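# Swap two shelf bins back into their color-marked slots

## Task

Two bins on the shelf are in each other's places. Move each one into the shelf slot whose mark matches its color, centered on that mark, with its open side toward the front and all its parts still inside. The shelf board overhead sits low, so tilting a bin may be needed to get it in. Each bin must be slid fully in, past the lip at the shelf's front edge. It is not done if a bin is still tilted or raised by the gripper when the scene ends, or if anything stays in place only because the robot is holding it.

## Robot and tools

ROBOT. There is one arm: a six-joint Doosan M1013 with a Robotiq 2F-140 two-finger gripper. The fingers point along the gripper's +z axis and close along its y axis. end_effector_position is the spot between the pads when they are shut. The fingertips stick out about 33 mm past it when closed and about 9 mm when fully open. Closing also pushes the tips roughly 24 mm further from the arm, so keep that gap above any surface before closing.

FRAME. Positions in results use the scene frame: origin on the table top straight under the arm base, +z up, +y to the left when facing along +x. Position is in metres, orientation is a quaternion in w,x,y,z order, velocities in m/s and rad/s. The arm base may be slightly tilted against the table, and the printed hand position can be off, more so at long reach.

execute_actions. Argument actions is a list holding at most one item. An empty list moves nothing and returns the state plus camera pictures. A motion item is {"rows": [...], "steps": n}, with n from 1 to 15 (default 15, and at least 4 in practice). Each step lasts 1/30 s and uses one row; if rows run out, the last row repeats. A wait item is {"steps": n} with n up to 300, counted from the previous result; it sends no command. Optional pictures: true adds images to any result. A refused call does nothing.

ROW LAYOUT. Because there is only one arm, each row is a single list of 9 numbers, in this order: joint_1 waist, joint_2 shoulder, joint_3 elbow, joint_4 forearm roll, joint_5 wrist pitch, joint_6 wrist roll, then gripper position, gripper force_limit, gripper speed. The six joint values are absolute target angles in radians (the same values the Joint positions line prints), not offsets. Ranges: waist, shoulder, forearm roll, wrist pitch and wrist roll -6.283 to 6.283; elbow -2.792 to 2.792. Real ends may differ by 0.010 either way. A target beyond a range end by more than 0.010 and beyond the current angle is refused; a target past the real end is clipped, and the result may print "joint sent to its limit" (possibly about an earlier action). Missing that line does not prove more travel is available.

GRIPPER VALUES, all in [-1, 1]. position: +1 fully open (140 mm), pads touch near -0.8, -1 closes until blocked. force_limit: about 14 N at -1, 60 N at 0, 107 N at +1 on parts up to 40 mm wide. speed: pad gap changes about 30 mm/s at -1, 140 at 0, 250 at +1. To grasp, send -1 and confirm object_status 2. To squeeze harder while gripping, raise force_limit and also nudge position (-1 to -0.98 or back); a change of 0.01 or more counts as new.

MOTION LIMITS. Joint targets advance at most 2.09 rad/s (waist, shoulder), 3.14 (elbow), 3.93 (the three wrist joints), with 0.3 s to ramp up; joints are synchronized to arrive together. Each step, targets are held within 0.456 rad (waist, shoulder), 0.683 (elbow) or 0.854 (wrist joints) of the measured angle, and all targets get scaled back if they would put the hand more than 70 mm from where it is. So large moves take several calls.

TIMING. The simulation runs on while you reply. Results are sampled 4 steps before an action finishes; those steps then play out before your next action. The arm keeps chasing your last row until it nearly stops or a step is HELD.

RESULT LINES. object_status: 0 moving, 1 blocked while opening, 2 blocked while closing (holding), 3 reached target or pads met. position_measured is in counts: 3 fully open, 230 pads together, not linear. Joint positions, Joint velocities and joint torques follow joint order. Flange force is the outside force on the gripper, including a held load's weight, with some error; "no reading" means no estimate. "joint command not followed" means the clearance check altered targets (mounting blocks and posts count as arm). HELD marks steps whose row was not fully sent.

FAULTS TO AVOID. If contact torque hits a joint's load limit (waist 299, shoulder 299, elbow 140, wrist joints 39.6 N m, held weight included), or any outside force on the arm, tool or load reaches 144 N, the arm halts for 10 seconds, yields to the contact and drops the rest of the call. MOTOR HOT warns of overheating from holding loads; continuing leads to an OVER-TEMPERATURE FAULT with brakes on until cooled. Avoid dropping bins or spilling parts, slamming, hard pushes into the shelf or board, and anything leaving the table. Something may occasionally tug a held part or nudge a loose object.

zoom_image: camera is cam_high, cam_low or cam_wrist (each 504x504); region is [x0, y0, x1, y1] pixels from the top-left, at most 504 by 504, giving a closer view of that camera's latest image.

read_manual: optional section "licences"; returns URDF licence text only.

finished_scene: scene is the number of the current scene.

Each tool is called as name(argument=value, ...) on one line, values as JSON.

## Session

execute_actions(actions=[])

Scene clock: 0.00 s of 14400.00 s.
end_effector_position=(+0.2222, -0.3595, +0.3527) position_measured=3 object_status=3 end_effector_quat_wxyz=(-0.330, +0.730, +0.590, -0.101) end_effector_velocity=(+0.000, -0.000, +0.000) end_effector_angular_velocity=(+0.001, -0.001, -0.000)
Joint positions: [-0.958  0.155  1.738 -0.23   1.918 -0.725]
Joint velocities: [ 0.     0.    -0.001  0.001  0.    -0.   ]
Joint torques (N m, as the joint torque sensors report them, + toward a larger angle): no reading
Flange force (N, the push that the arm receives, along the gripper's own x y z axes): no reading

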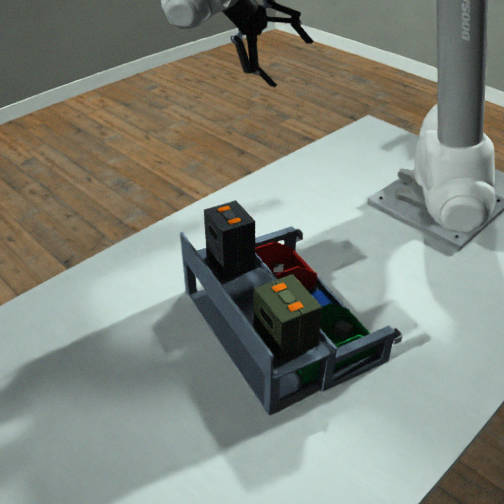

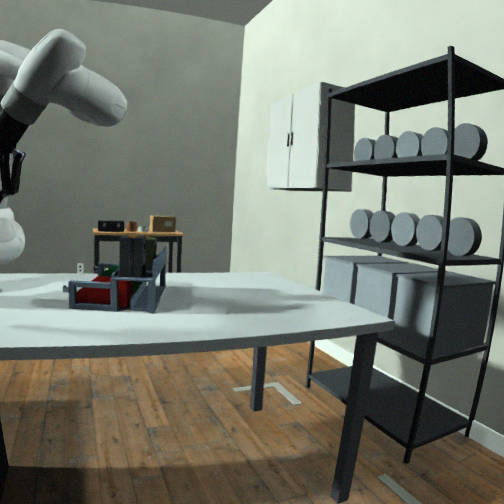

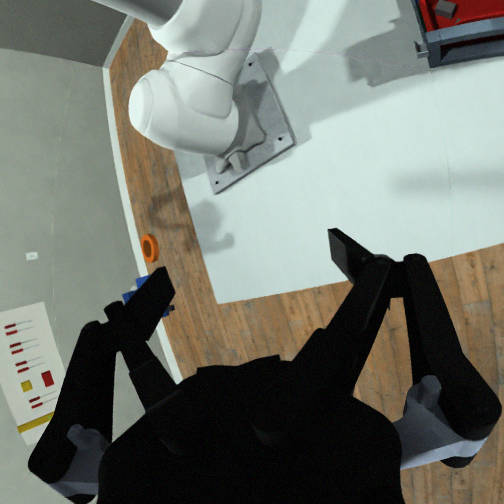

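zoom_image(camera="cam_high", region=[170, 190, 420, 420])

zoom_image(camera="cam_low", region=[50, 225, 190, 325])

execute_actions(actions=[{"rows":[[0,0.0,1.75,0,1.39,0,1,0,0]]}])

execute_actions(actions=[{"steps":40}], pictures=true)

Region (170, 190, 420, 420) of cam_high's 504x504 image, scaled by 2.016, with more detail than that image has; it fills the top 464 rows of this view, and the rest is white.

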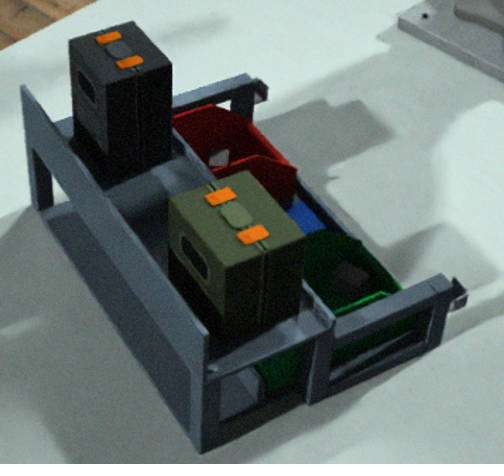

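Region (50, 225, 190, 325) of cam_low's 504x504 image, scaled by 3.600, with more detail than that image has; it fills the top 360 rows of this view, and the rest is white.

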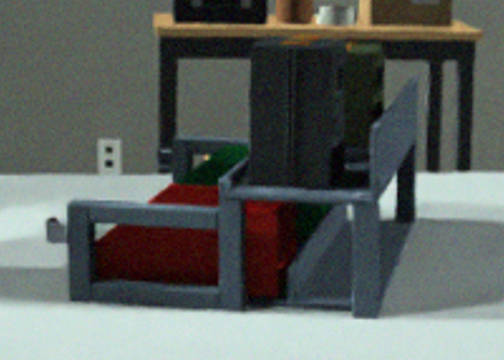

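Scene clock: 0.60 s of 14400.00 s.
end_effector_position=(+0.3517, -0.3115, +0.3378) position_measured=3 object_status=3 end_effector_quat_wxyz=(-0.171, +0.781, +0.590, -0.108) end_effector_velocity=(+0.423, +0.255, -0.009) end_effector_angular_velocity=(-0.602, -0.646, +0.059)
Joint positions: [-0.733  0.09   1.743 -0.133  1.696 -0.42 ]
Joint velocities: [ 0.818 -0.181  0.014  0.266 -0.61   0.84 ]
Joint torques (N m, as the joint torque sensors report them, + toward a larger angle): [ -2.85 -47.74 -35.38   3.56   1.89  -0.02]
Flange force (N, the push that the arm receives, along the gripper's own x y z axes): [1.4 4.2 -4.0]
Steps of this call (steps 1 to 7: nothing new was sent; steps 8 to 18: the first 11 steps of this action). Readings (joint positions | what the end effector reports):
8: [-0.958 0.155 1.738 -0.230 1.918 -0.724] | position_measured=3 object_status=3
9: [-0.955 0.154 1.738 -0.228 1.913 -0.719] | position_measured=3 object_status=3
11: [-0.925 0.144 1.739 -0.213 1.879 -0.671] | position_measured=3 object_status=3
15: [-0.816 0.110 1.742 -0.163 1.764 -0.514] | position_measured=3 object_status=3
18: the state above

Scene clock: 1.93 s of 14400.00 s.
end_effector_position=(+0.5491, +0.0507, +0.3572) position_measured=3 object_status=3 end_effector_quat_wxyz=(+0.002, +0.697, +0.717, -0.000) end_effector_velocity=(-0.000, -0.000, -0.000) end_effector_angular_velocity=(+0.000, +0.001, -0.000)
Joint positions: [ 0.   -0.    1.75 -0.    1.39 -0.  ]
Joint velocities: [-0.  0.  0.  0. -0. -0.]
Joint torques (N m, as the joint torque sensors report them, + toward a larger angle): [ -2.99 -37.82 -39.65   3.7    0.72   0.03]
Flange force (N, the push that the arm receives, along the gripper's own x y z axes): [4.9 -2.7 -1.5]
Kept back: nothing.
Steps of this call (steps 1 to 4: the last 4 steps of your previous action; steps 5 to 40: the robot went on to your last target). Readings (joint positions | what the end effector reports):
1: [-0.706 0.084 1.744 -0.125 1.676 -0.393] | position_measured=3 object_status=3
2: [-0.678 0.079 1.744 -0.116 1.657 -0.367] | position_measured=3 object_status=3
4: [-0.622 0.069 1.745 -0.101 1.623 -0.320] | position_measured=3 object_status=3
8: [-0.509 0.052 1.746 -0.077 1.566 -0.242] | position_measured=3 object_status=3
40: the state above

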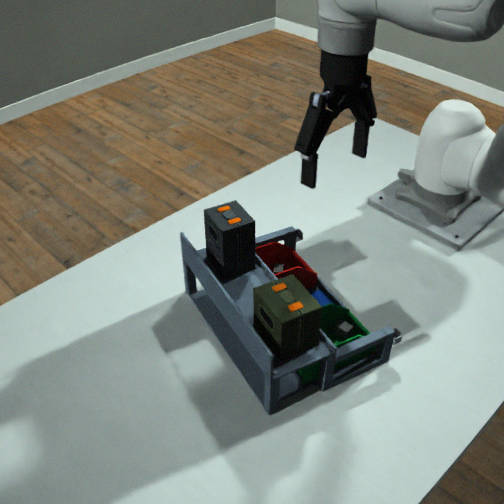

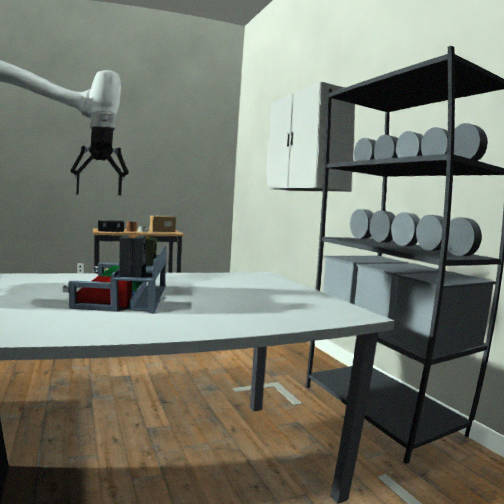

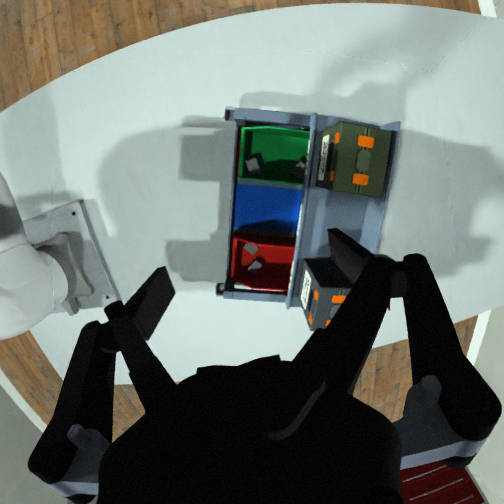

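zoom_image(camera="cam_wrist", region=[200, 95, 420, 315])

Region (200, 95, 420, 315) of cam_wrist's 504x504 image, scaled by 2.291, with more detail than that image has.

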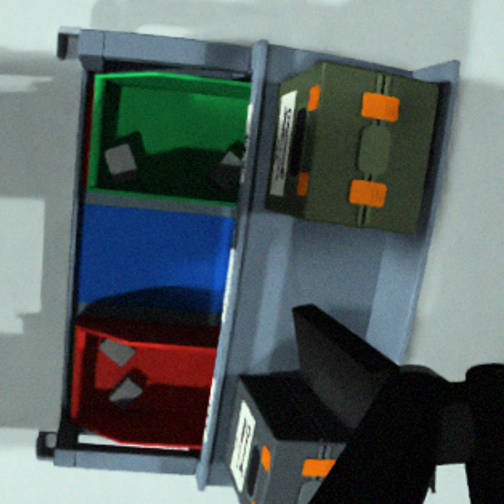

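execute_actions(actions=[{"rows":[[0.066,-0.034,2.042,0,1.134,0.094,-0.5,0,0]]}])

execute_actions(actions=[{"steps":20}], pictures=true)

Scene clock: 2.70 s of 14400.00 s.
end_effector_position=(+0.4844, +0.0788, +0.2270) position_measured=75 object_status=0 end_effector_quat_wxyz=(+0.001, +0.707, +0.707, -0.001) end_effector_velocity=(-0.160, +0.046, -0.244) end_effector_angular_velocity=(-0.002, +0.006, -0.046)
Joint positions: [ 0.062 -0.032  2.026  0.     1.149  0.089]
Joint velocities: [ 0.125 -0.064  0.54  -0.002 -0.47   0.172]
Joint torques (N m, as the joint torque sensors report them, + toward a larger angle): [ -8.66 -40.88 -55.11   5.21   0.06   0.19]
Flange force (N, the push that the arm receives, along the gripper's own x y z axes): [4.2 7.5 0.5]
Steps of this call (steps 1 to 12: the robot went on to your last target; steps 13 to 23: the first 11 steps of this action). Readings (joint positions | what the end effector reports):
13: [0.000 -0.000 1.750 0.000 1.390 0.000] | position_measured=3 object_status=0
14: [0.001 -0.000 1.755 0.000 1.385 0.002] | position_measured=6 object_status=0
16: [0.011 -0.006 1.800 0.000 1.346 0.016] | position_measured=21 object_status=0
20: [0.042 -0.022 1.938 0.000 1.225 0.061] | position_measured=52 object_status=0
23: the state above

Scene clock: 3.37 s of 14400.00 s.
end_effector_position=(+0.4797, +0.0802, +0.2196) position_measured=192 object_status=0 end_effector_quat_wxyz=(+0.001, +0.707, +0.707, -0.001) end_effector_velocity=(-0.000, +0.000, -0.000) end_effector_angular_velocity=(+0.000, -0.000, +0.001)
Joint positions: [ 0.066 -0.034  2.042 -0.     1.134  0.094]
Joint velocities: [ 0.    -0.     0.     0.    -0.    -0.001]
Joint torques (N m, as the joint torque sensors report them, + toward a larger angle): [  0.03 -31.57 -34.9    3.49   0.62   0.18]
Flange force (N, the push that the arm receives, along the gripper's own x y z axes): [-0.6 0.2 -4.2]
Kept back: nothing.
Steps of this call (steps 1 to 4: the last 4 steps of your previous action; steps 5 to 20: the robot went on to your last target). Readings (joint positions | what the end effector reports):
1: [0.065 -0.033 2.038 -0.000 1.138 0.093] | position_measured=82 object_status=0
2: [0.066 -0.034 2.041 -0.000 1.135 0.094] | position_measured=90 object_status=0
4: [0.066 -0.034 2.041 -0.000 1.134 0.094] | position_measured=105 object_status=0
8: [0.066 -0.034 2.042 -0.000 1.134 0.094] | position_measured=135 object_status=0
20: the state above

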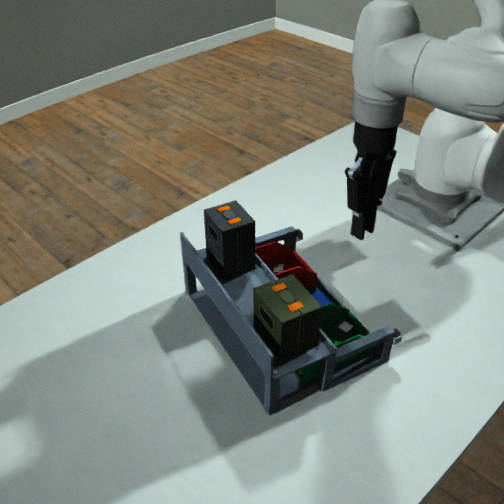

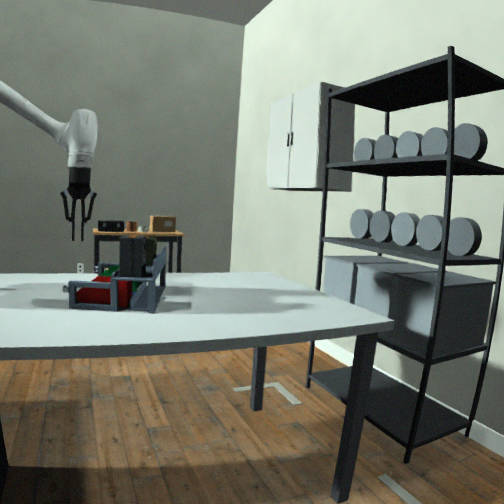

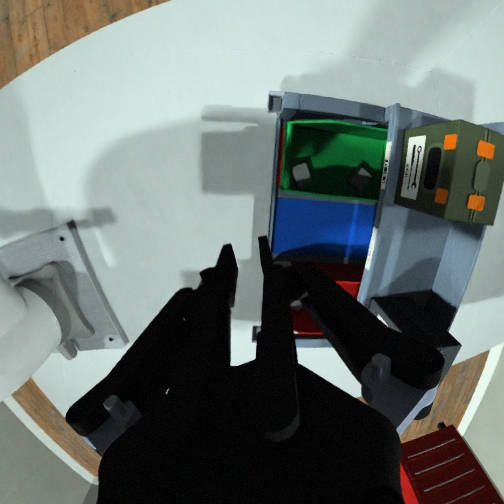

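execute_actions(actions=[{"rows":[[-0.2054,0.03,2.0,0,1.11,-0.177,-0.5,0,0]],"steps":12}])

execute_actions(actions=[{"rows":[[-0.2054,0.1224,2.0632,0,0.956,-0.177,-0.5,0,0]]}])

execute_actions(actions=[{"steps":10}], pictures=true)

zoom_image(camera="cam_low", region=[40, 225, 180, 325])

zoom_image(camera="cam_high", region=[230, 180, 420, 370])

Scene clock: 3.90 s of 14400.00 s.
end_effector_position=(+0.5059, +0.0051, +0.2141) position_measured=192 object_status=3 end_effector_quat_wxyz=(+0.002, +0.707, +0.707, -0.001) end_effector_velocity=(+0.118, -0.455, -0.035) end_effector_angular_velocity=(-0.001, -0.005, -0.005)
Joint positions: [-0.087  0.002  2.018 -0.     1.12  -0.058]
Joint velocities: [-0.885  0.209 -0.137  0.    -0.077 -0.88 ]
Joint torques (N m, as the joint torque sensors report them, + toward a larger angle): [ -0.15 -34.71 -34.31   3.48   0.56   0.49]
Flange force (N, the push that the arm receives, along the gripper's own x y z axes): [0.5 -4.3 -5.3]
Steps of this call (steps 1 to 8: the robot went on to your last target; steps 9 to 16: the first 8 steps of this action). Readings (joint positions | what the end effector reports):
9: [0.066 -0.034 2.042 -0.000 1.134 0.094] | position_measured=192 object_status=3
10: [0.062 -0.034 2.042 -0.000 1.134 0.091] | position_measured=192 object_status=3
12: [0.033 -0.027 2.037 -0.000 1.131 0.061] | position_measured=192 object_status=3
16: the state above

Scene clock: 4.40 s of 14400.00 s.
end_effector_position=(+0.5299, -0.0599, +0.1301) position_measured=192 object_status=3 end_effector_quat_wxyz=(+0.001, +0.708, +0.707, -0.001) end_effector_velocity=(-0.000, +0.000, -0.000) end_effector_angular_velocity=(+0.001, +0.000, -0.000)
Joint positions: [-0.205  0.123  2.063  0.     0.956 -0.177]
Joint velocities: [-0.     0.     0.001  0.001 -0.    -0.   ]
Joint torques (N m, as the joint torque sensors report them, + toward a larger angle): [ -3.82 -42.21 -32.01   2.64   0.34   0.11]
Flange force (N, the push that the arm receives, along the gripper's own x y z axes): [5.6 -0.1 -1.5]
Steps of this call (steps 1 to 4: the last 4 steps of your previous action; steps 5 to 15: the first 11 steps of this action). Readings (joint positions | what the end effector reports):
5: [-0.201 0.029 2.001 -0.000 1.110 -0.172] | position_measured=192 object_status=3
6: [-0.205 0.034 2.002 0.000 1.103 -0.176] | position_measured=192 object_status=3
8: [-0.205 0.067 2.022 0.000 1.052 -0.176] | position_measured=192 object_status=3
12: [-0.205 0.123 2.063 0.000 0.957 -0.177] | position_measured=192 object_status=3
15: the state above

Scene clock: 4.73 s of 14400.00 s.
end_effector_position=(+0.5300, -0.0600, +0.1301) position_measured=192 object_status=3 end_effector_quat_wxyz=(+0.002, +0.708, +0.707, -0.001) end_effector_velocity=(+0.000, -0.000, +0.000) end_effector_angular_velocity=(+0.000, -0.000, +0.000)
Joint positions: [-0.205  0.122  2.063  0.     0.956 -0.177]
Joint velocities: [-0.  0. -0.  0. -0. -0.]
Joint torques (N m, as the joint torque sensors report them, + toward a larger angle): [ -1.33 -45.34 -32.47   3.     0.7    0.19]
Flange force (N, the push that the arm receives, along the gripper's own x y z axes): [1.6 1.3 -1.5]
Kept back: nothing.
Steps of this call (steps 1 to 4: the last 4 steps of your previous action; steps 5 to 10: the robot went on to your last target). Readings (joint positions | what the end effector reports):
1: [-0.205 0.123 2.063 0.000 0.956 -0.177] | position_measured=192 object_status=3
2: [-0.205 0.123 2.063 0.000 0.956 -0.177] | position_measured=192 object_status=3
4: [-0.205 0.123 2.063 0.000 0.956 -0.177] | position_measured=192 object_status=3
8: [-0.205 0.122 2.063 0.000 0.956 -0.177] | position_measured=192 object_status=3
10: the state above

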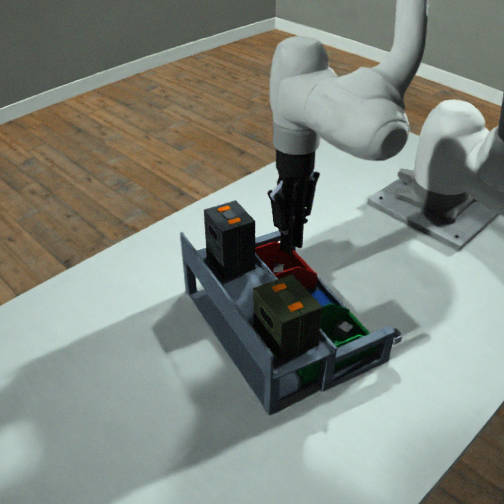

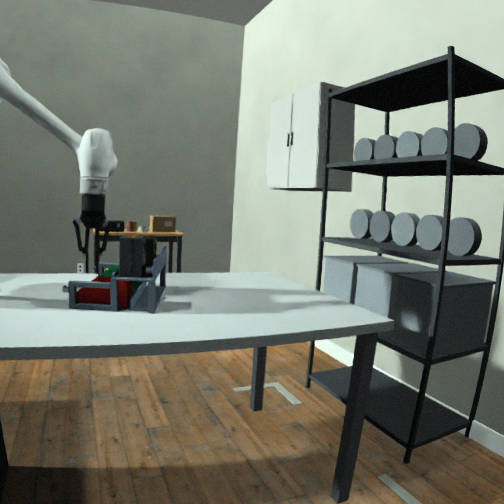

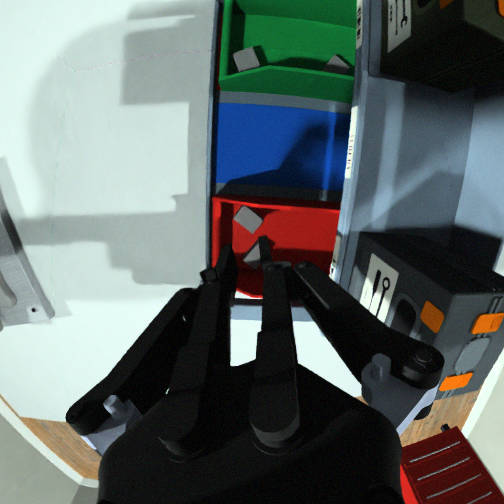

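Region (40, 225, 180, 325) of cam_low's 504x504 image, scaled by 3.600, with more detail than that image has; it fills the top 360 rows of this view, and the rest is white.

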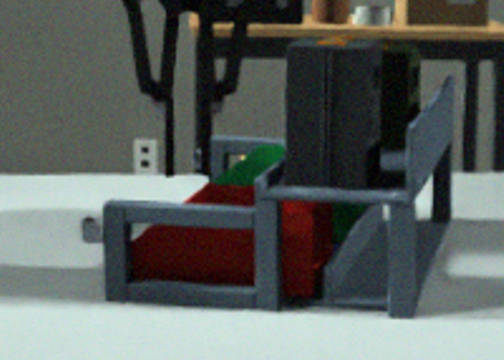

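Region (230, 180, 420, 370) of cam_high's 504x504 image, scaled by 2.653, with more detail than that image has.

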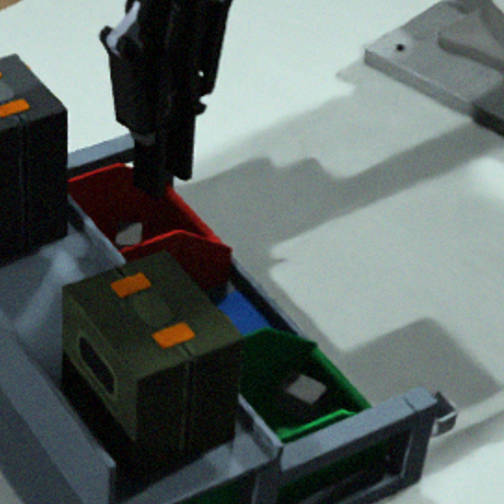

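execute_actions(actions=[{"rows":[[-0.2218,0.102,2.1775,0,0.862,-0.194,-0.45,0,0]]}], pictures=true)

zoom_image(camera="cam_low", region=[40, 225, 180, 325])

zoom_image(camera="cam_wrist", region=[150, 130, 400, 380])

Scene clock: 5.43 s of 14400.00 s.
end_effector_position=(+0.4852, -0.0603, +0.0903) position_measured=186 object_status=3 end_effector_quat_wxyz=(+0.002, +0.707, +0.707, -0.001) end_effector_velocity=(+0.000, +0.001, -0.000) end_effector_angular_velocity=(+0.002, -0.001, -0.003)
Joint positions: [-0.222  0.102  2.177 -0.     0.862 -0.194]
Joint velocities: [-0.    -0.     0.     0.003 -0.001  0.001]
Joint torques (N m, as the joint torque sensors report them, + toward a larger angle): [ -0.8  -39.72 -30.76   2.89   0.55   0.21]
Flange force (N, the push that the arm receives, along the gripper's own x y z axes): [1.3 -2.1 -3.7]
Steps of this call (steps 1 to 10: the robot went on to your last target; steps 11 to 21: the first 11 steps of this action). Readings (joint positions | what the end effector reports):
11: [-0.205 0.122 2.063 0.000 0.956 -0.177] | position_measured=192 object_status=0
12: [-0.206 0.121 2.069 0.000 0.951 -0.178] | position_measured=189 object_status=0
14: [-0.213 0.113 2.113 0.000 0.915 -0.184] | position_measured=186 object_status=0
18: [-0.222 0.102 2.177 -0.000 0.862 -0.194] | position_measured=186 object_status=3
21: the state above

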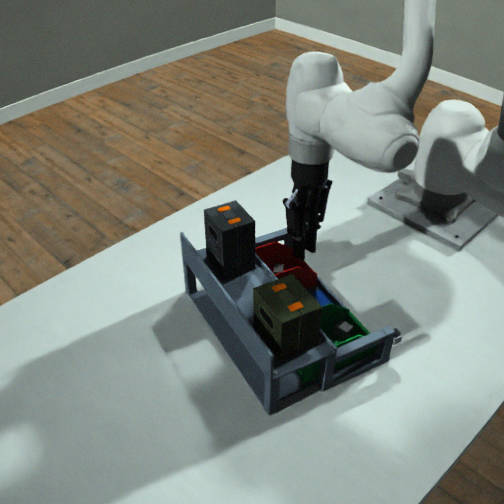

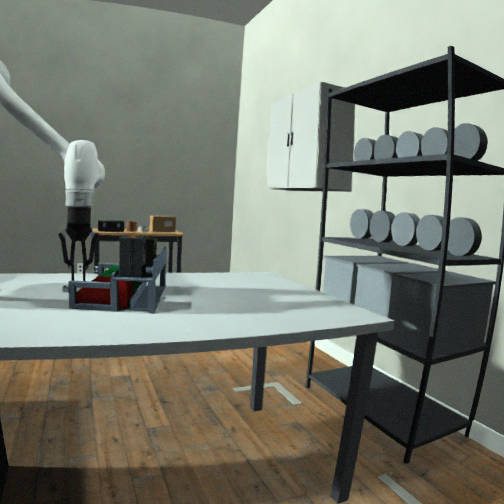

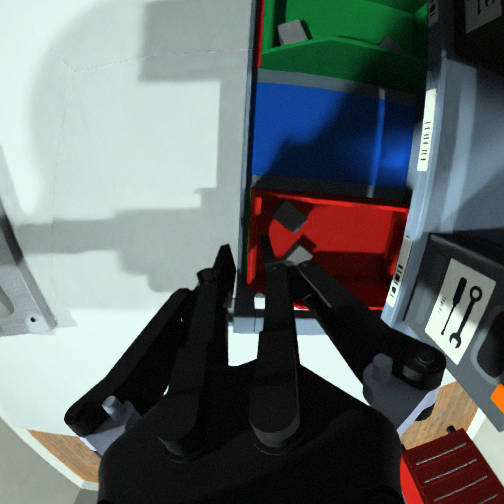

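Region (40, 225, 180, 325) of cam_low's 504x504 image, scaled by 3.600, with more detail than that image has; it fills the top 360 rows of this view, and the rest is white.

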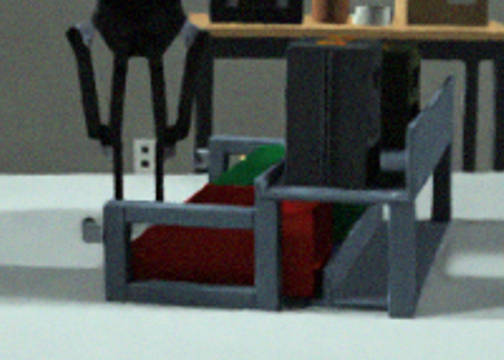

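Region (150, 130, 400, 380) of cam_wrist's 504x504 image, scaled by 2.016, with more detail than that image has.

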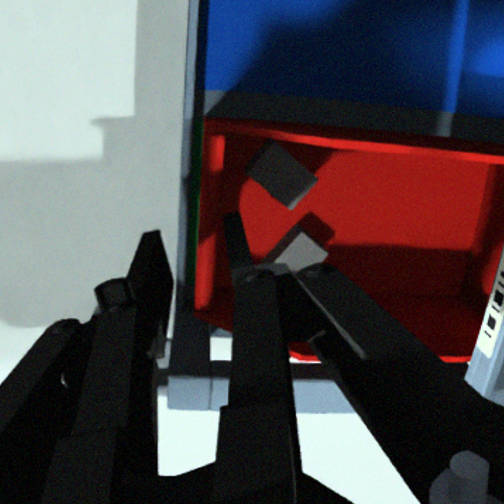

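execute_actions(actions=[{"rows":[[-0.219,0.141,2.1845,0,0.816,-0.191,-0.45,1,-0.5]],"steps":12}])

execute_actions(actions=[{"rows":[[-0.219,0.141,2.1845,0,0.816,-0.191,-1,1,-0.5]]}], pictures=true)

zoom_image(camera="cam_low", region=[40, 225, 180, 325])

zoom_image(camera="cam_wrist", region=[150, 130, 400, 380])

Scene clock: 6.03 s of 14400.00 s.
end_effector_position=(+0.4917, -0.0602, +0.0680) position_measured=186 object_status=3 end_effector_quat_wxyz=(+0.001, +0.707, +0.707, -0.001) end_effector_velocity=(-0.000, +0.001, -0.000) end_effector_angular_velocity=(-0.000, -0.001, -0.001)
Joint positions: [-0.219  0.141  2.185  0.     0.816 -0.191]
Joint velocities: [ 0.001 -0.     0.001 -0.    -0.001  0.002]
Joint torques (N m, as the joint torque sensors report them, + toward a larger angle): [  0.1  -40.8  -29.35   2.81   0.95  -0.04]
Flange force (N, the push that the arm receives, along the gripper's own x y z axes): [0.5 -5.4 -6.0]
Steps of this call (steps 1 to 4: the last 4 steps of your previous action; steps 5 to 10: the robot went on to your last target; steps 11 to 18: the first 8 steps of this action). Readings (joint positions | what the end effector reports):
11: [-0.222 0.102 2.178 -0.000 0.862 -0.194] | position_measured=186 object_status=3
12: [-0.222 0.105 2.178 0.000 0.857 -0.194] | position_measured=186 object_status=3
14: [-0.220 0.130 2.183 0.000 0.828 -0.193] | position_measured=186 object_status=3
18: the state above

Scene clock: 6.53 s of 14400.00 s.
end_effector_position=(+0.4924, -0.0603, +0.0683) position_measured=225 object_status=0 end_effector_quat_wxyz=(+0.002, +0.707, +0.707, -0.000) end_effector_velocity=(-0.001, +0.000, +0.000) end_effector_angular_velocity=(+0.001, +0.003, +0.000)
Joint positions: [-0.219  0.141  2.184  0.     0.815 -0.191]
Joint velocities: [ 0.    -0.001  0.001 -0.     0.003  0.   ]
Joint torques (N m, as the joint torque sensors report them, + toward a larger angle): [ -1.29 -30.32  -1.12   0.27   8.77  -2.01]
Flange force (N, the push that the arm receives, along the gripper's own x y z axes): [2.9 28.5 -24.8]
Steps of this call (steps 1 to 4: the last 4 steps of your previous action; steps 5 to 15: the first 11 steps of this action). Readings (joint positions | what the end effector reports):
5: [-0.219 0.141 2.185 0.000 0.816 -0.191] | position_measured=186 object_status=0
6: [-0.219 0.141 2.185 0.000 0.816 -0.191] | position_measured=188 object_status=0
8: [-0.219 0.141 2.185 0.000 0.816 -0.191] | position_measured=197 object_status=0
12: [-0.219 0.141 2.184 0.000 0.815 -0.191] | position_measured=215 object_status=0
15: the state above

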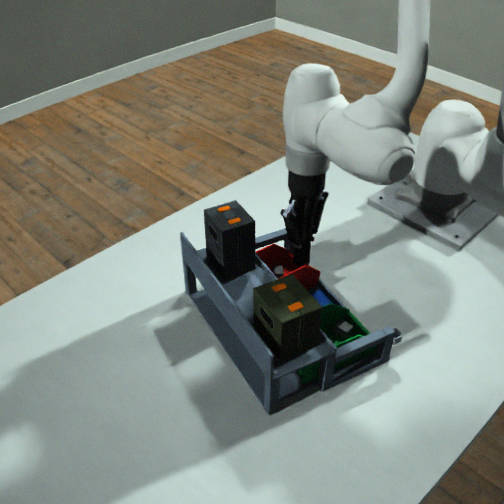

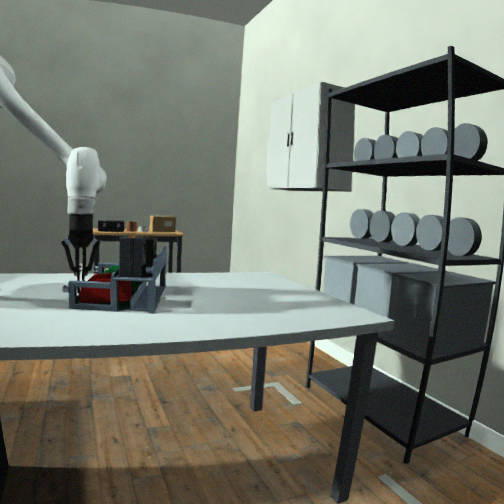

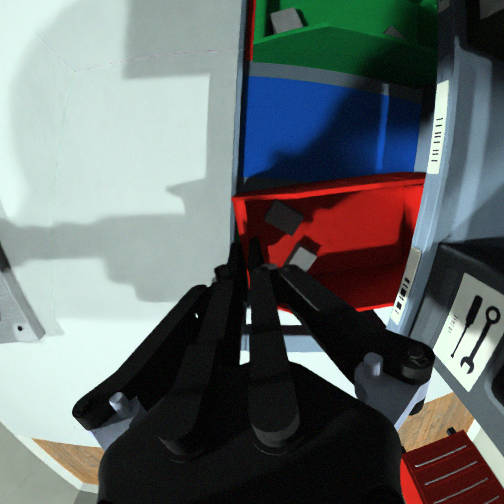

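Region (40, 225, 180, 325) of cam_low's 504x504 image, scaled by 3.600, with more detail than that image has; it fills the top 360 rows of this view, and the rest is white.

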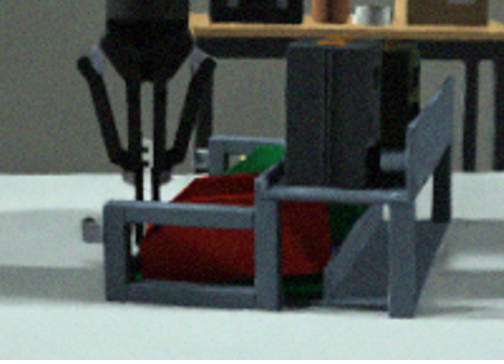

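Region (150, 130, 400, 380) of cam_wrist's 504x504 image, scaled by 2.016, with more detail than that image has.

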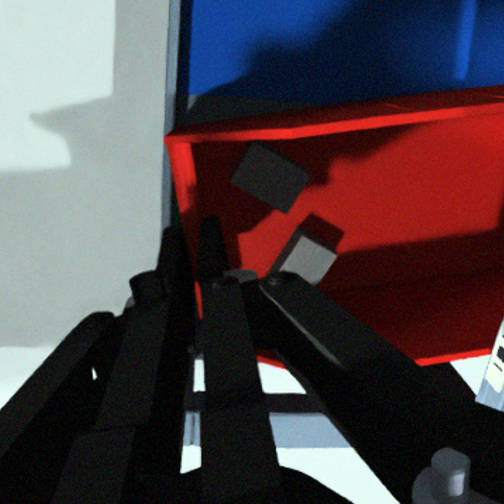

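execute_actions(actions=[{"rows":[[-0.219,0.141,2.1845,0,0.816,-0.191,-0.55,1,-0.5]]}], pictures=true)

zoom_image(camera="cam_low", region=[60, 260, 144, 320])

zoom_image(camera="cam_wrist", region=[190, 150, 330, 290])

Scene clock: 7.10 s of 14400.00 s.
end_effector_position=(+0.4917, -0.0602, +0.0680) position_measured=199 object_status=0 end_effector_quat_wxyz=(+0.001, +0.707, +0.707, -0.001) end_effector_velocity=(+0.001, -0.000, +0.000) end_effector_angular_velocity=(-0.000, -0.002, +0.000)
Joint positions: [-0.219  0.141  2.185 -0.     0.816 -0.191]
Joint velocities: [-0.     0.    -0.001  0.    -0.002 -0.   ]
Joint torques (N m, as the joint torque sensors report them, + toward a larger angle): [  0.28 -41.63 -27.35   2.87   0.21  -0.02]
Flange force (N, the push that the arm receives, along the gripper's own x y z axes): [-0.9 0.4 -6.0]
Steps of this call (steps 1 to 4: the last 4 steps of your previous action; steps 5 to 6: the robot went on to your last target; steps 7 to 17: the first 11 steps of this action). Readings (joint positions | what the end effector reports):
7: [-0.219 0.141 2.184 0.000 0.816 -0.191] | position_measured=225 object_status=0
8: [-0.219 0.141 2.184 0.000 0.816 -0.191] | position_measured=225 object_status=0
10: [-0.219 0.141 2.185 -0.000 0.817 -0.191] | position_measured=214 object_status=0
14: [-0.219 0.141 2.185 -0.000 0.817 -0.191] | position_measured=199 object_status=0
17: the state above

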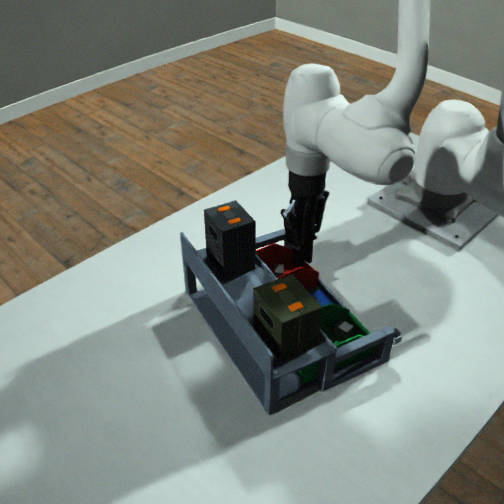

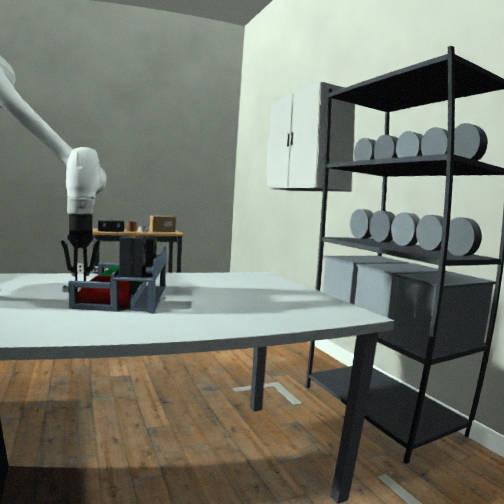

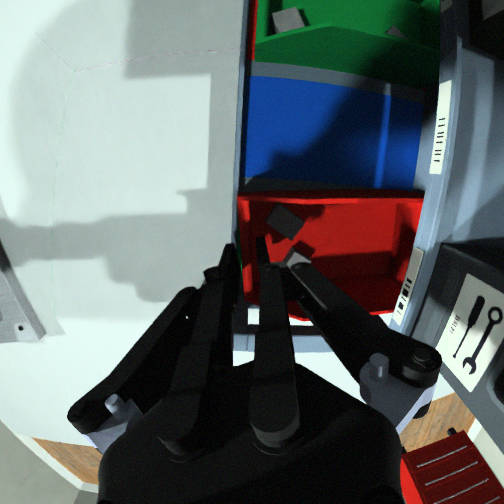

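Region (60, 260, 144, 320) of cam_low's 504x504 image, scaled by 6.000, with more detail than that image has; it fills the top 360 rows of this view, and the rest is white.

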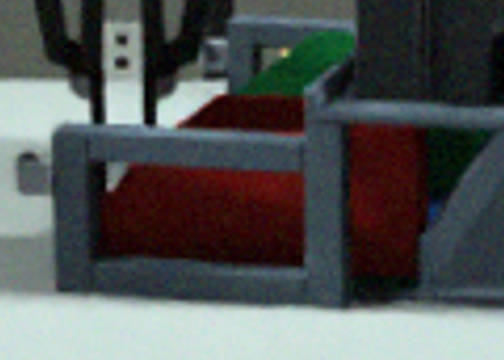

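Region (190, 150, 330, 290) of cam_wrist's 504x504 image, scaled by 3.600, with more detail than that image has.

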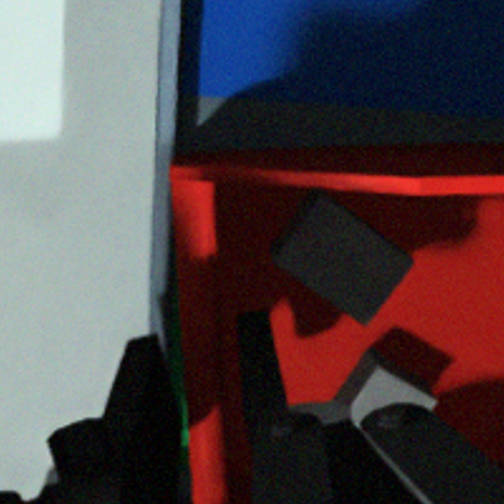

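execute_actions(actions=[{"rows":[[-0.219,0.142,2.174,0,0.8256,-0.07,-0.55,0,-0.5]],"steps":12}], pictures=true)

execute_actions(actions=[{"rows":[[-0.219,0.142,2.174,0,0.8256,-0.07,-1,0,-0.7]]}], pictures=true)

zoom_image(camera="cam_low", region=[60, 260, 144, 320])

Scene clock: 7.70 s of 14400.00 s.
end_effector_position=(+0.4960, -0.0610, +0.0719) position_measured=199 object_status=3 end_effector_quat_wxyz=(+0.002, +0.749, +0.663, -0.001) end_effector_velocity=(-0.001, +0.000, -0.001) end_effector_angular_velocity=(+0.001, +0.002, -0.009)
Joint positions: [-0.219  0.142  2.174  0.     0.826 -0.07 ]
Joint velocities: [-0.     0.001  0.001  0.     0.001  0.009]
Joint torques (N m, as the joint torque sensors report them, + toward a larger angle): [ -2.76 -43.3  -29.57   3.06   0.94  -0.48]
Flange force (N, the push that the arm receives, along the gripper's own x y z axes): [6.1 -1.0 -1.6]
Steps of this call (steps 1 to 4: the last 4 steps of your previous action; steps 5 to 10: the robot went on to your last target; steps 11 to 18: the first 8 steps of this action). Readings (joint positions | what the end effector reports):
11: [-0.219 0.141 2.184 -0.000 0.816 -0.191] | position_measured=199 object_status=3
12: [-0.219 0.141 2.184 -0.000 0.816 -0.185] | position_measured=199 object_status=3
14: [-0.219 0.141 2.179 -0.000 0.821 -0.130] | position_measured=199 object_status=3
18: the state above

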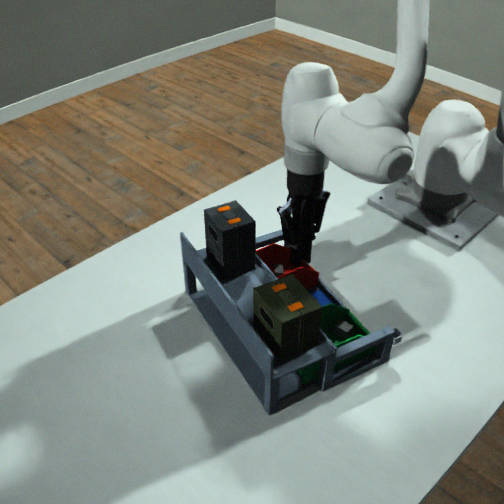

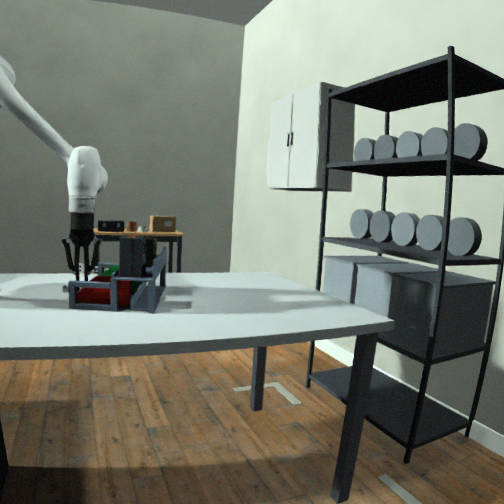

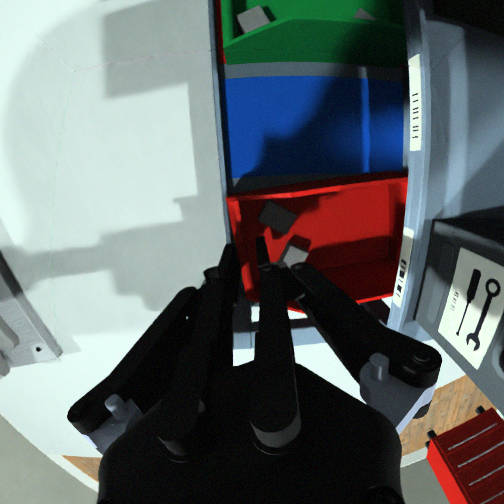

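Scene clock: 8.20 s of 14400.00 s.
end_effector_position=(+0.4961, -0.0610, +0.0720) position_measured=226 object_status=0 end_effector_quat_wxyz=(+0.001, +0.749, +0.663, -0.001) end_effector_velocity=(-0.000, +0.000, -0.000) end_effector_angular_velocity=(-0.000, +0.000, +0.001)
Joint positions: [-0.219  0.142  2.174  0.     0.826 -0.07 ]
Joint velocities: [ 0.    -0.     0.001 -0.    -0.    -0.001]
Joint torques (N m, as the joint torque sensors report them, + toward a larger angle): [-4.77 -9.81 -9.3   2.33 -6.56 -0.18]
Flange force (N, the push that the arm receives, along the gripper's own x y z axes): [9.6 -11.3 -79.1]
Steps of this call (steps 1 to 4: the last 4 steps of your previous action; steps 5 to 15: the first 11 steps of this action). Readings (joint positions | what the end effector reports):
5: [-0.219 0.142 2.174 0.000 0.826 -0.070] | position_measured=199 object_status=0
6: [-0.219 0.142 2.174 0.000 0.826 -0.070] | position_measured=200 object_status=0
8: [-0.219 0.142 2.174 0.000 0.826 -0.070] | position_measured=207 object_status=0
12: [-0.219 0.142 2.174 0.000 0.826 -0.070] | position_measured=220 object_status=0
15: the state above

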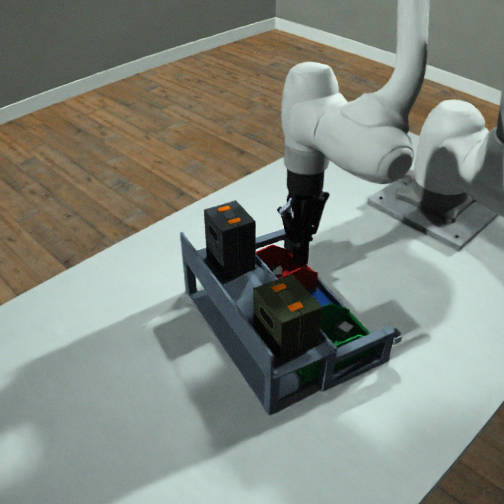

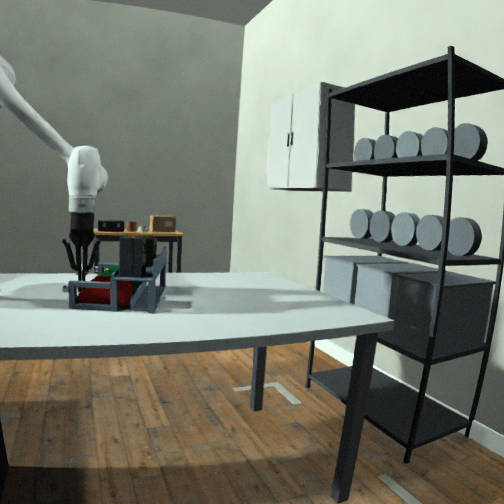

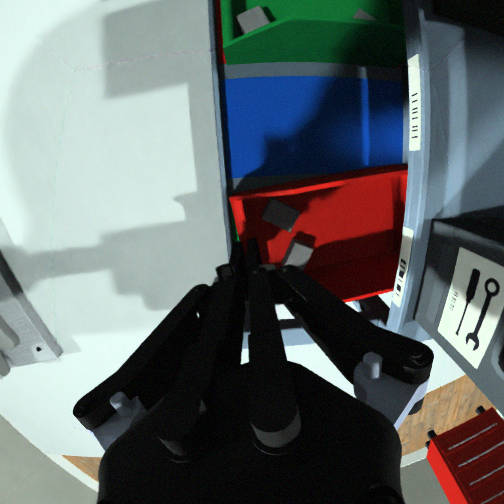

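Region (60, 260, 144, 320) of cam_low's 504x504 image, scaled by 6.000, with more detail than that image has; it fills the top 360 rows of this view, and the rest is white.

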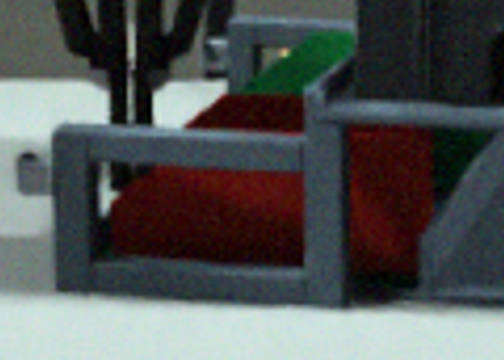

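execute_actions(actions=[{"rows":[[-0.219,0.15,2.15,0,0.87,-0.06,-0.98,1,-0.7],[-0.219,0.15,2.15,0,0.87,-0.06,-0.98,1,-0.7],[-0.219,0.15,2.15,0,0.87,-0.06,-0.98,1,-0.7],[-0.219,0.15,2.15,0,0.87,-0.06,-0.98,1,-0.7],[-0.219,0.183,2.0846,0,0.984,-0.04,-0.98,1,-0.7]]}])

execute_actions(actions=[{"steps":8}], pictures=true)

zoom_image(camera="cam_low", region=[60, 260, 144, 320])

Scene clock: 18.47 s of 14400.00 s.
end_effector_position=(+0.4964, -0.0610, +0.0742) position_measured=236 object_status=3 end_effector_quat_wxyz=(+0.001, +0.749, +0.663, -0.001) end_effector_velocity=(-0.000, +0.000, -0.000) end_effector_angular_velocity=(+0.000, +0.001, -0.000)
Joint positions: [-0.219  0.14   2.17   0.     0.833 -0.07 ]
Joint velocities: [ 0.  0.  0. -0.  0.  0.]
Joint torques (N m, as the joint torque sensors report them, + toward a larger angle): [ -1.69 -30.57 -20.07   2.47  -1.02   0.01]
Flange force (N, the push that the arm receives, along the gripper's own x y z axes): [2.9 -1.7 -30.0]
FORCE FAULT: contact force on the arm reached its limit, and the arm stopped for 10 seconds. The contact can be on any part of the arm, not only on its tool. The arm's remaining commands of this call were not run. The arm holds still and accepts commands again. Move the arm away from the contact; if what it grips holds it there, let go first. Pushing or pulling that hard again can fault the arm again.
Kept back: nothing.
The stop began at step 8 of this call (marked STOPPED below). From that step on the arm followed nothing that you had sent. 14 steps, steps kept back included, did not run and will not run. Nothing is kept back now, and the robot has no last target.
Steps of this call (steps 1 to 4: the last 4 steps of your previous action; steps 5 to 6: the robot went on to your last target; step 7: the first step of this action; steps 8 to 308: the stop). Readings (joint positions | what the end effector reports):
7: [-0.219 0.142 2.174 0.000 0.826 -0.070] | position_measured=226 object_status=0
8: [-0.219 0.141 2.172 0.000 0.829 -0.070] | position_measured=233 object_status=0 STOPPED
10: [-0.219 0.140 2.171 0.000 0.832 -0.070] | position_measured=236 object_status=0
14: [-0.219 0.140 2.170 0.000 0.833 -0.070] | position_measured=236 object_status=3
308: the state above

Scene clock: 18.50 s of 14400.00 s.
end_effector_position=(+0.4964, -0.0610, +0.0742) position_measured=236 object_status=3 end_effector_quat_wxyz=(+0.001, +0.749, +0.663, -0.001) end_effector_velocity=(+0.000, -0.000, +0.000) end_effector_angular_velocity=(-0.000, -0.001, +0.001)
Joint positions: [-0.219  0.14   2.17   0.     0.833 -0.07 ]
Joint velocities: [ 0.  0. -0. -0. -0. -0.]
Joint torques (N m, as the joint torque sensors report them, + toward a larger angle): [ -2.34 -30.32 -20.15   2.48  -1.11   0.2 ]
Flange force (N, the push that the arm receives, along the gripper's own x y z axes): [3.9 -2.1 -30.7]
Kept back: nothing.
A stop began in an earlier call of the same reply, so what this call sent did not run. Send another action.
Steps of this call (step 1: nothing new was sent). Readings (joint positions | what the end effector reports):
1: the state above

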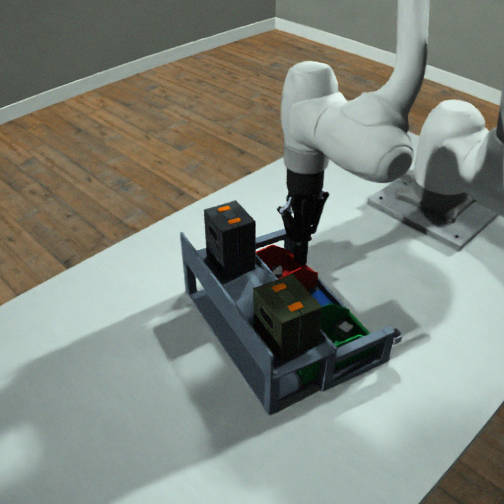

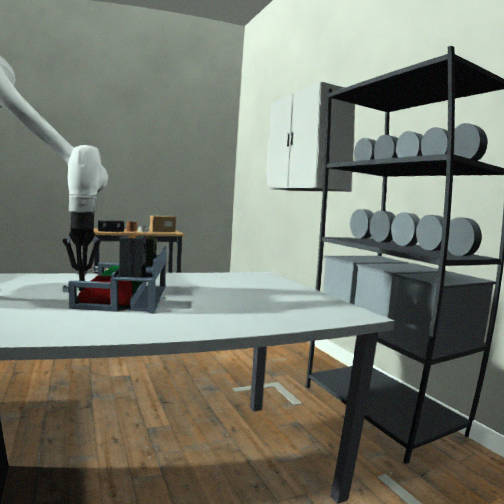

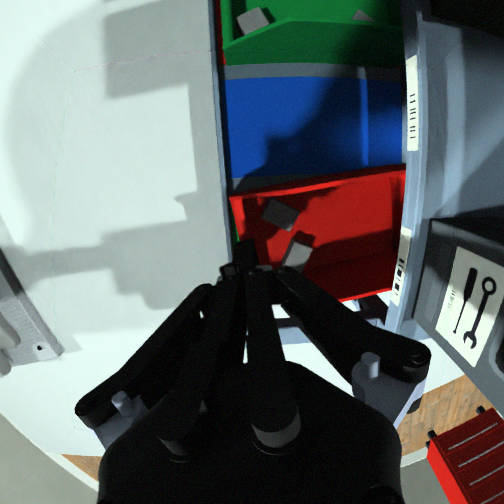

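Region (60, 260, 144, 320) of cam_low's 504x504 image, scaled by 6.000, with more detail than that image has; it fills the top 360 rows of this view, and the rest is white.

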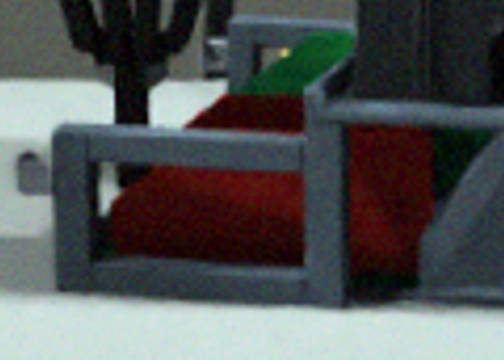

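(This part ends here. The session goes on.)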